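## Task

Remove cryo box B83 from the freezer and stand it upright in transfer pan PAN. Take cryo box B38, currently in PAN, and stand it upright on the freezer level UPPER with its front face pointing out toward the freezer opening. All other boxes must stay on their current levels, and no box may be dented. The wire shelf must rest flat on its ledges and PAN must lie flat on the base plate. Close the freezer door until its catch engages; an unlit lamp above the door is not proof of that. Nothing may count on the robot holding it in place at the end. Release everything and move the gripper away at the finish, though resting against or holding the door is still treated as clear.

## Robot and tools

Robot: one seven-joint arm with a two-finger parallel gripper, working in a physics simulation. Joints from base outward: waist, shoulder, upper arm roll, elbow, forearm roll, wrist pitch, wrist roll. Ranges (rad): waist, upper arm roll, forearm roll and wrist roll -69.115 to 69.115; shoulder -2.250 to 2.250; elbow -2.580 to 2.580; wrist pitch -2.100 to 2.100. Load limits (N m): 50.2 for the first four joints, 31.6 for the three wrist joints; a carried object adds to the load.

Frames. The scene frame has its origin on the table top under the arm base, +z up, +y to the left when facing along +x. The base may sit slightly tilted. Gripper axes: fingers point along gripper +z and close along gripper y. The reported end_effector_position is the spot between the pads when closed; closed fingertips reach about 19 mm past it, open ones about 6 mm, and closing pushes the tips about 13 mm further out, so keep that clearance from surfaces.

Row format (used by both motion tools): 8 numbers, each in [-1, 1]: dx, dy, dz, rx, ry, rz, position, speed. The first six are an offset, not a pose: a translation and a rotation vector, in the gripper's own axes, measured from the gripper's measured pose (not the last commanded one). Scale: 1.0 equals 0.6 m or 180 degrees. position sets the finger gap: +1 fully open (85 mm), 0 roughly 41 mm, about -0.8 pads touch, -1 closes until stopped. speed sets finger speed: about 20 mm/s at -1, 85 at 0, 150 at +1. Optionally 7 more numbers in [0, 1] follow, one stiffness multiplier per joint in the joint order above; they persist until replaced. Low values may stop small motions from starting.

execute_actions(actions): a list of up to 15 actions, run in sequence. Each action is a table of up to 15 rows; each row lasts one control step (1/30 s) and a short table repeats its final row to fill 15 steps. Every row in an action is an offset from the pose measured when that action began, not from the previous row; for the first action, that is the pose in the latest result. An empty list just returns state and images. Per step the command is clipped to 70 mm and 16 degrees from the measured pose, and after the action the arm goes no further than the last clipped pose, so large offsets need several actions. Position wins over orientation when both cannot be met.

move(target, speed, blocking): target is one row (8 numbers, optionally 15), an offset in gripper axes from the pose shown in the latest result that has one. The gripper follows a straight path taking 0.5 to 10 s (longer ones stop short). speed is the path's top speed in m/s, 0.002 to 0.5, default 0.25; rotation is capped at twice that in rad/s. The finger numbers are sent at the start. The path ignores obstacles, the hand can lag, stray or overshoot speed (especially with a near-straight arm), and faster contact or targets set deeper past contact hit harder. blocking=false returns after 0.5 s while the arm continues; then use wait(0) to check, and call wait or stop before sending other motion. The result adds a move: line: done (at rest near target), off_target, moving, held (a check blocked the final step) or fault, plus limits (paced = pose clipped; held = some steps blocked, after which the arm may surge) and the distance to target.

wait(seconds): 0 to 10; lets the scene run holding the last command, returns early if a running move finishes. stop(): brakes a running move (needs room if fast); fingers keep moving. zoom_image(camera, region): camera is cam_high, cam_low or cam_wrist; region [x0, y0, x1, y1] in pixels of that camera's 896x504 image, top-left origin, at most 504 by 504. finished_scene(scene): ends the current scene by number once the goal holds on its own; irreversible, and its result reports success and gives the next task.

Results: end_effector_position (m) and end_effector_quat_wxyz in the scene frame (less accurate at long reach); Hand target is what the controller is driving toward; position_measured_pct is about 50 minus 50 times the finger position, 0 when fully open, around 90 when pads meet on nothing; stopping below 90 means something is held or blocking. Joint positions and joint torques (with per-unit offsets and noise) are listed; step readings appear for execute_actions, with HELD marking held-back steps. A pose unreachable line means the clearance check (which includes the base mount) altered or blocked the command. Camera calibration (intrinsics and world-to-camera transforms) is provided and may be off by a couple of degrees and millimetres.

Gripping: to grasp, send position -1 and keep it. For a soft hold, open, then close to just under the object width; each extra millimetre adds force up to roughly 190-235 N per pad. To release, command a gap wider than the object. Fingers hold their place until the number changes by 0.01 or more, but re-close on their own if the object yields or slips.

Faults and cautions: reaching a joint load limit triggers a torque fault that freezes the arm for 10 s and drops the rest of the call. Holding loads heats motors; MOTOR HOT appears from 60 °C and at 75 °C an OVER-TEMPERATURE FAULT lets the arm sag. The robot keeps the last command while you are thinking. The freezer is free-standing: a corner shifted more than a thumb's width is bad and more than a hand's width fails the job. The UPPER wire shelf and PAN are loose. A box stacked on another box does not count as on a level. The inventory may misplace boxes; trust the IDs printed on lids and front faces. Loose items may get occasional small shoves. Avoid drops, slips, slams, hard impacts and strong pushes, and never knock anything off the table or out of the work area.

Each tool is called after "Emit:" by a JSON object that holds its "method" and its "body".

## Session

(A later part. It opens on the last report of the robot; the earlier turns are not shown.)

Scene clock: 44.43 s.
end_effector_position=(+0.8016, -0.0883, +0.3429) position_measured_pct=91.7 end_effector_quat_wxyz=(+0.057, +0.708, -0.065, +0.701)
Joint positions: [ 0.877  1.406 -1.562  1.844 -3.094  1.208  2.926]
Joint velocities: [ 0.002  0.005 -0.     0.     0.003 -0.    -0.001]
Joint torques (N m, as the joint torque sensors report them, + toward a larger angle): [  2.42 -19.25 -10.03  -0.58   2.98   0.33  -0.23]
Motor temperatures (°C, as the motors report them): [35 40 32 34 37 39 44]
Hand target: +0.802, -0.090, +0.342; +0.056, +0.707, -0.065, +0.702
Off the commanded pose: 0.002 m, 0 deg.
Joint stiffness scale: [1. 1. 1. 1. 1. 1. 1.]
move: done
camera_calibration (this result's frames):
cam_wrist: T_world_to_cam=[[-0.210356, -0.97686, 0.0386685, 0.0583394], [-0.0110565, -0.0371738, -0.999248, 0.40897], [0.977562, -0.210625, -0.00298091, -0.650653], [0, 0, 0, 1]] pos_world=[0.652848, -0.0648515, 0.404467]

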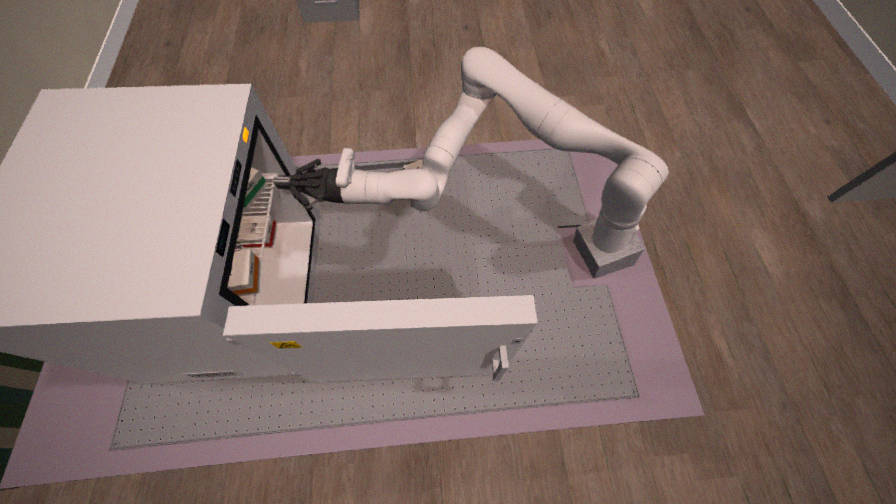

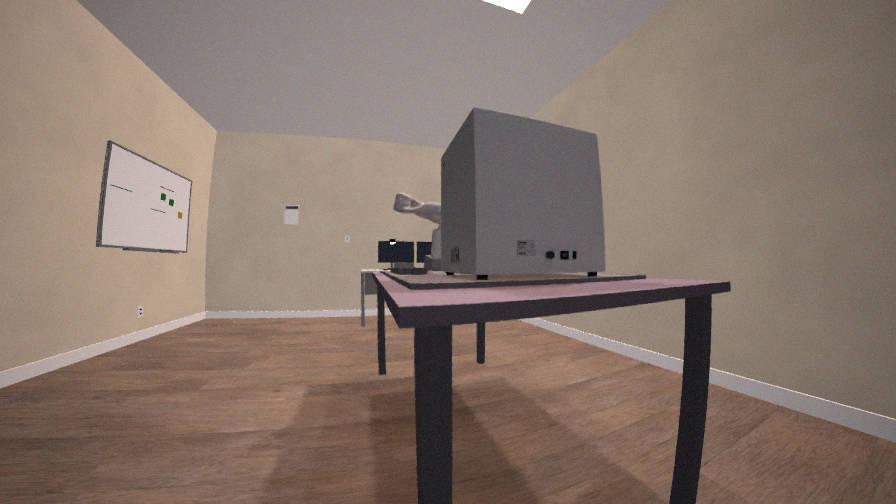

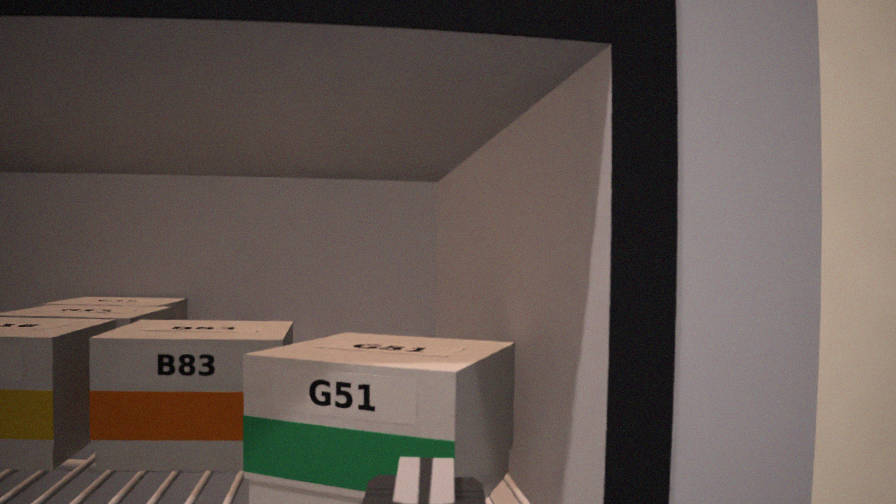

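Emit:
{"method": "move", "body": {"target": [0.01,-0.026,0.15,-0.06,-0.028,0,-1,0], "speed": 0.04}}

Scene clock: 47.53 s.
end_effector_position=(+0.8927, -0.0889, +0.3475) position_measured_pct=91.7 end_effector_quat_wxyz=(+0.118, +0.729, -0.133, +0.661)
Joint positions: [ 0.634  1.33  -1.562  1.454 -3.316  1.228  3.02 ]
Joint velocities: [-0.004 -0.001 -0.    -0.002 -0.001 -0.001  0.001]
Joint torques (N m, as the joint torque sensors report them, + toward a larger angle): [  2.36 -23.12  -8.86  -1.66   3.18   0.    -0.15]
Motor temperatures (°C, as the motors report them): [35 41 32 34 37 39 44]
Hand target: +0.893, -0.089, +0.348; +0.120, +0.730, -0.133, +0.660
Off the commanded pose: 0.001 m, 0 deg.
Joint stiffness scale: [1. 1. 1. 1. 1. 1. 1.]
move: done
camera_calibration (this result's frames):
cam_wrist: T_world_to_cam=[[-0.382979, -0.922485, 0.0484551, 0.232282], [-0.099971, -0.0107565, -0.994932, 0.494805], [0.918332, -0.385882, -0.0881023, -0.672839], [0, 0, 0, 1]] pos_world=[0.756314, -0.0400377, 0.421764]

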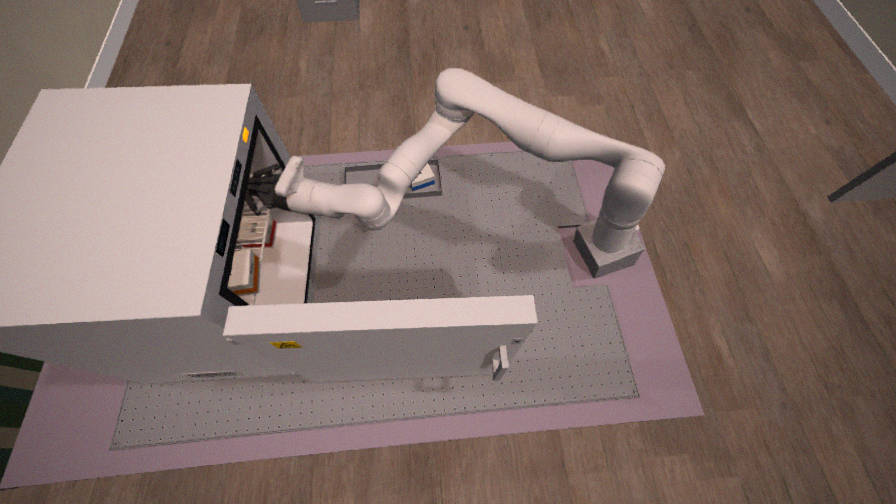

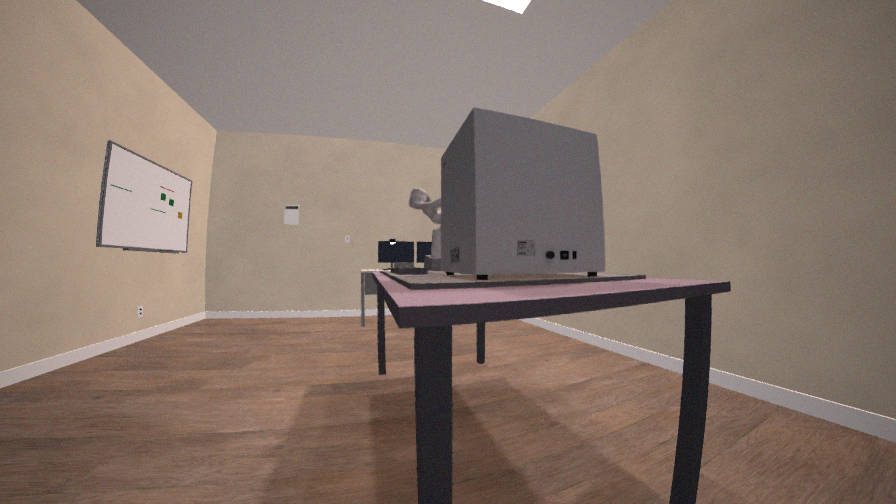

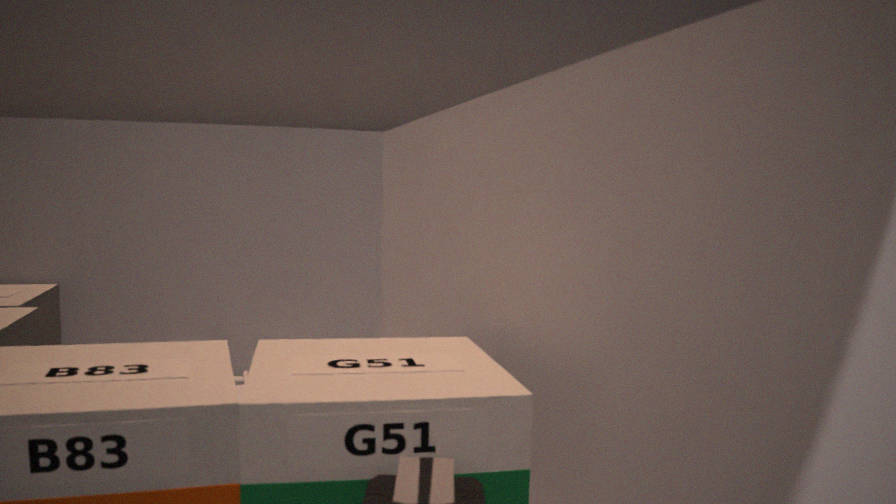

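Emit:
{"method": "move", "body": {"target": [0.008,-0.022,0.088,0,0,0,-1,0], "speed": 0.04}}

Emit:
{"method": "move", "body": {"target": [-0.008,0.02,-0.11,0,0,0,-1,0], "speed": 0.1}}

Emit:
{"method": "move", "body": {"target": [0,-0.11,-0.04,0.115,0,-0.01,-1,0], "speed": 0.15}}

Emit:
{"method": "move", "body": {"target": [0,0,0.03,0,0,0,1,0], "speed": 0.1}}

Scene clock: 49.37 s.
end_effector_position=(+0.9458, -0.0970, +0.3524) position_measured_pct=91.7 end_effector_quat_wxyz=(+0.118, +0.725, -0.137, +0.664)
Joint positions: [ 0.555  1.338 -1.559  1.216 -3.316  1.077  3.055]
Joint velocities: [-0.006  0.002 -0.    -0.005 -0.001 -0.001  0.   ]
Joint torques (N m, as the joint torque sensors report them, + toward a larger angle): [  2.08 -25.84  -8.4   -1.67   3.    -0.05  -0.27]
Motor temperatures (°C, as the motors report them): [35 41 32 34 37 39 44]
Hand target: +0.947, -0.095, +0.347; +0.118, +0.729, -0.133, +0.661
Off the commanded pose: 0.006 m, 1 deg.
Joint stiffness scale: [1. 1. 1. 1. 1. 1. 1.]
move: off_target
camera_calibration (this result's frames):
cam_wrist: T_world_to_cam=[[-0.388086, -0.920674, 0.0418062, 0.25223], [-0.0905724, -0.00704202, -0.995865, 0.496716], [0.917162, -0.390268, -0.0806548, -0.726293], [0, 0, 0, 1]] pos_world=[0.809004, -0.0477287, 0.425538]

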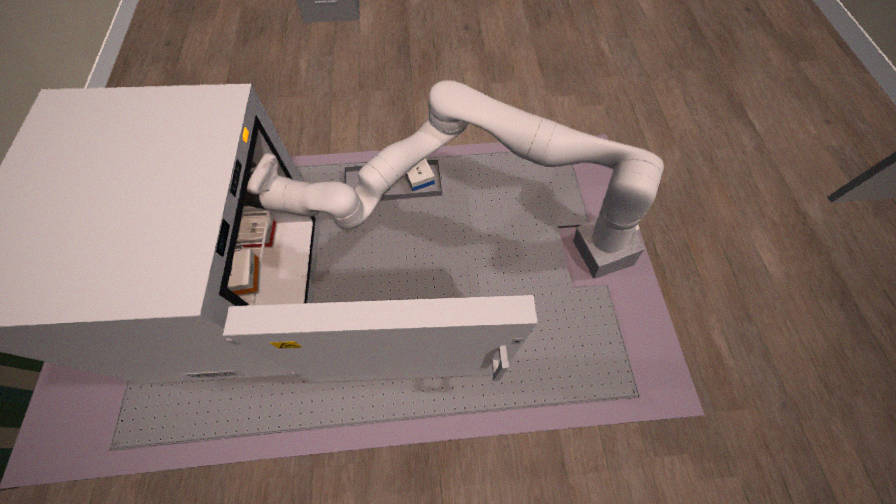

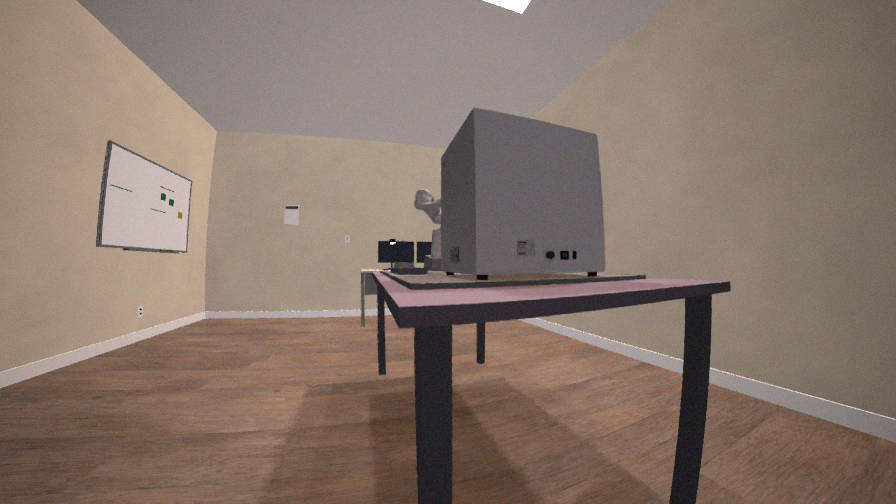

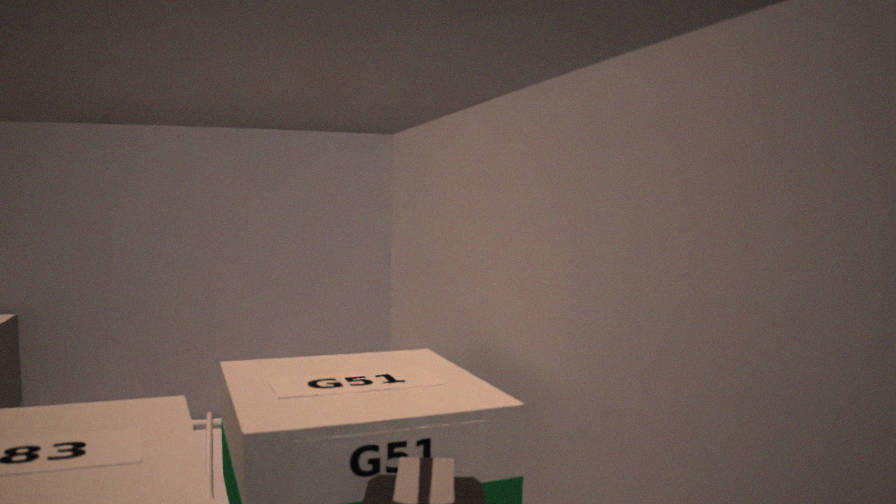

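Scene clock: 50.50 s.
end_effector_position=(+0.8808, -0.0834, +0.3487) position_measured_pct=91.7 end_effector_quat_wxyz=(+0.119, +0.728, -0.133, +0.662)
Joint positions: [ 0.641  1.327 -1.566  1.501 -3.316  1.27   3.016]
Joint velocities: [ 0.005 -0.    -0.001  0.002 -0.001  0.001  0.   ]
Joint torques (N m, as the joint torque sensors report them, + toward a larger angle): [  2.2  -23.02  -9.86  -1.53   3.14   0.02  -0.25]
Motor temperatures (°C, as the motors report them): [35 41 32 34 37 39 44]
Hand target: +0.880, -0.085, +0.353; +0.118, +0.725, -0.137, +0.664
Off the commanded pose: 0.005 m, 1 deg.
Joint stiffness scale: [1. 1. 1. 1. 1. 1. 1.]
move: off_target
camera_calibration (this result's frames):
cam_wrist: T_world_to_cam=[[-0.383827, -0.922074, 0.0495568, 0.233145], [-0.0993109, -0.0121356, -0.994982, 0.494189], [0.918049, -0.386822, -0.0869141, -0.659994], [0, 0, 0, 1]] pos_world=[0.744472, -0.0343263, 0.422793]

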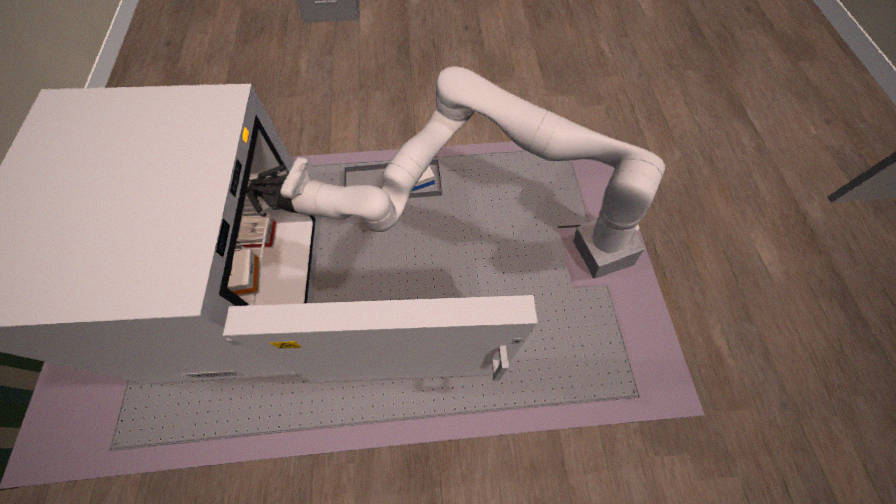

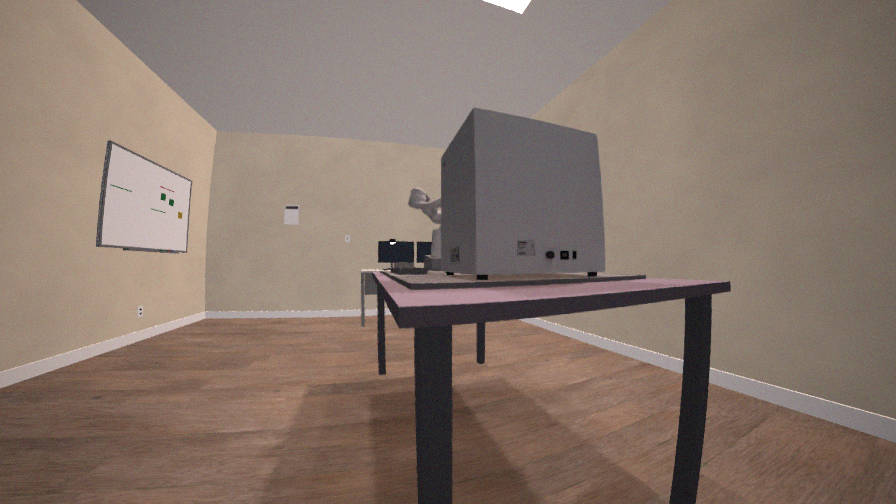

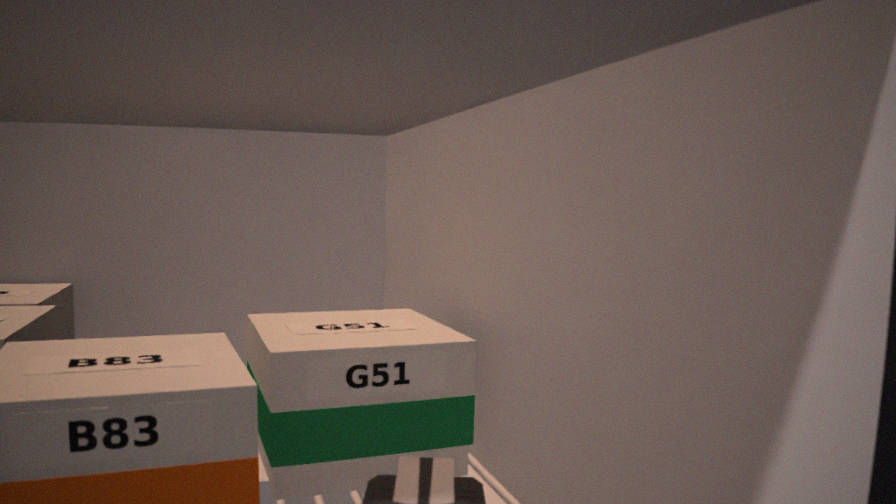

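Scene clock: 52.03 s.
end_effector_position=(+0.8821, -0.0144, +0.3493) position_measured_pct=91.7 end_effector_quat_wxyz=(+0.001, +0.742, -0.001, +0.671)
Joint positions: [ 0.743  1.327 -1.572  1.572 -3.264  0.887  3.016]
Joint velocities: [ 0.009 -0.001  0.    -0.001 -0.001 -0.004  0.   ]
Joint torques (N m, as the joint torque sensors report them, + toward a larger angle): [  2.91 -21.87 -10.27  -1.66   2.64  -0.14  -0.12]
Motor temperatures (°C, as the motors report them): [35 41 32 34 37 39 44]
Hand target: +0.882, -0.013, +0.351; -0.003, +0.740, -0.001, +0.673
Off the commanded pose: 0.002 m, 1 deg.
Joint stiffness scale: [1. 1. 1. 1. 1. 1. 1.]
move: done
camera_calibration (this result's frames):
cam_wrist: T_world_to_cam=[[-0.0378996, -0.997905, 0.052442, -0.00998784], [-0.0929776, -0.0487305, -0.994475, 0.489457], [0.994947, -0.0425662, -0.0909359, -0.695866], [0, 0, 0, 1]] pos_world=[0.73748, -0.0157358, 0.423997]

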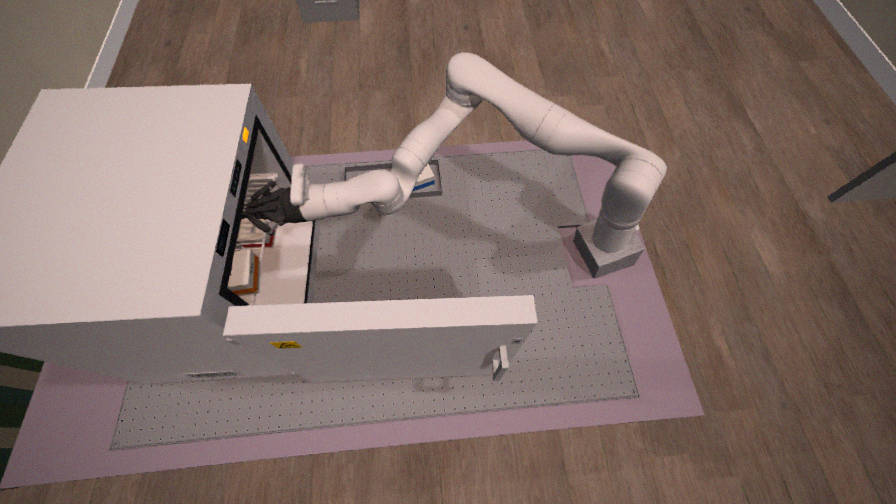

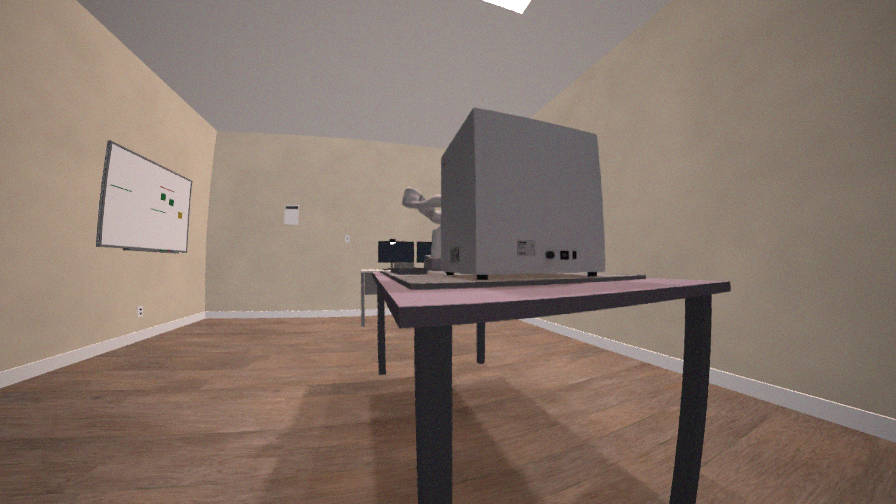

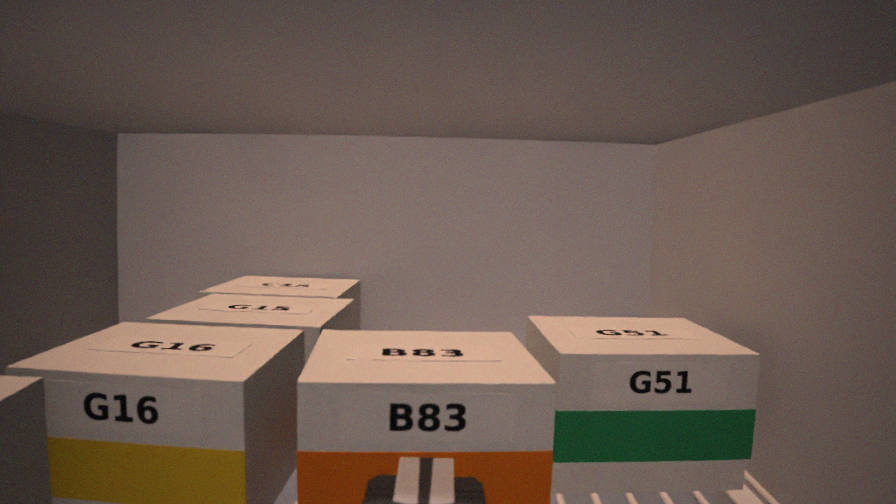

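Scene clock: 53.43 s.
end_effector_position=(+0.8993, -0.0155, +0.3513) position_measured_pct=0.0 end_effector_quat_wxyz=(+0.000, +0.740, -0.004, +0.673)
Joint positions: [ 0.716  1.327 -1.567  1.505 -3.264  0.85   3.016]
Joint velocities: [-0.     0.     0.001 -0.001  0.001 -0.     0.   ]
Joint torques (N m, as the joint torque sensors report them, + toward a larger angle): [  2.48 -22.37 -10.34  -1.63   2.38   0.22  -0.06]
Motor temperatures (°C, as the motors report them): [35 41 32 34 37 39 44]
Hand target: +0.900, -0.014, +0.347; +0.001, +0.742, -0.001, +0.671
Off the commanded pose: 0.004 m, 0 deg.
Joint stiffness scale: [1. 1. 1. 1. 1. 1. 1.]
move: off_target
camera_calibration (this result's frames):
cam_wrist: T_world_to_cam=[[-0.0422336, -0.997986, 0.0473326, -0.00485746], [-0.0882171, -0.043465, -0.995153, 0.489022], [0.995206, -0.0462044, -0.0862037, -0.714821], [0, 0, 0, 1]] pos_world=[0.754329, -0.0166202, 0.425261]

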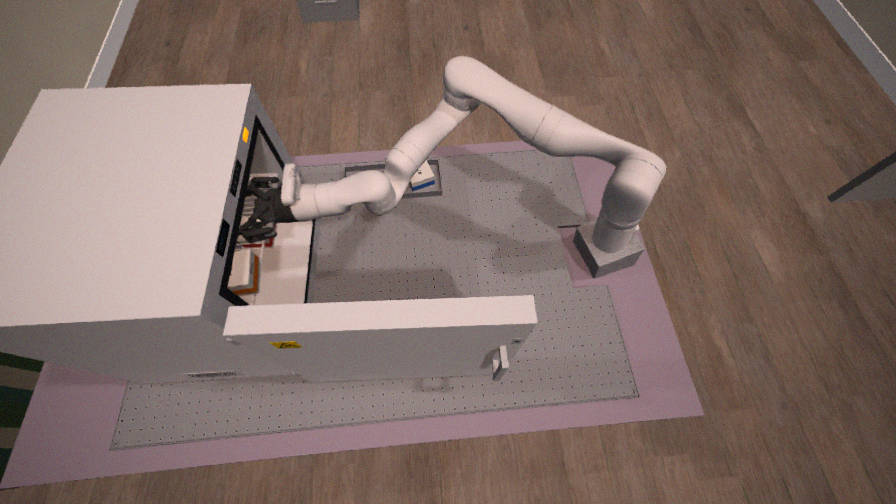

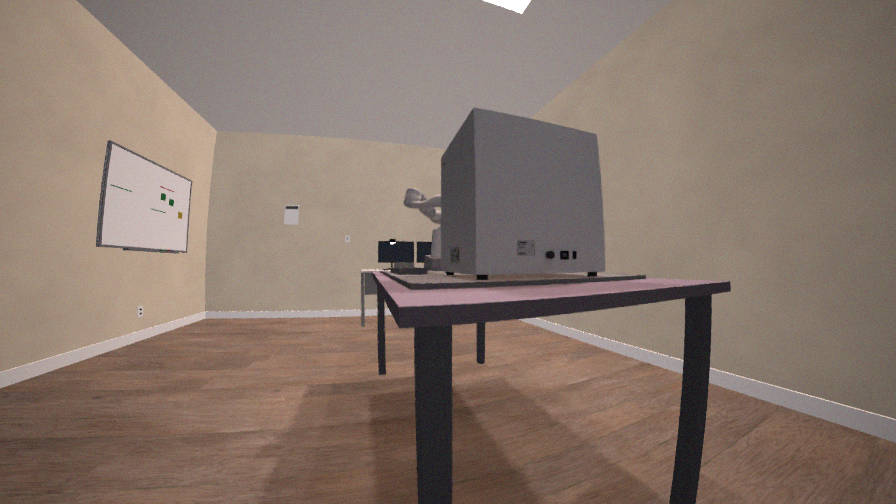

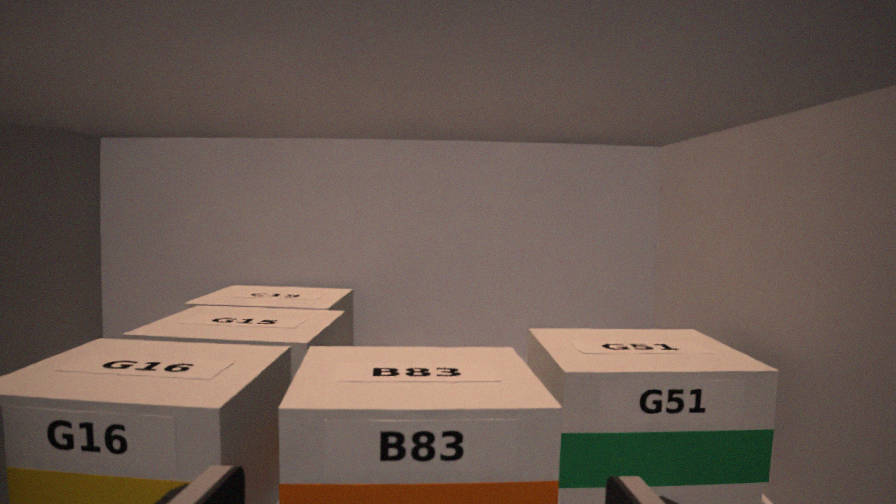

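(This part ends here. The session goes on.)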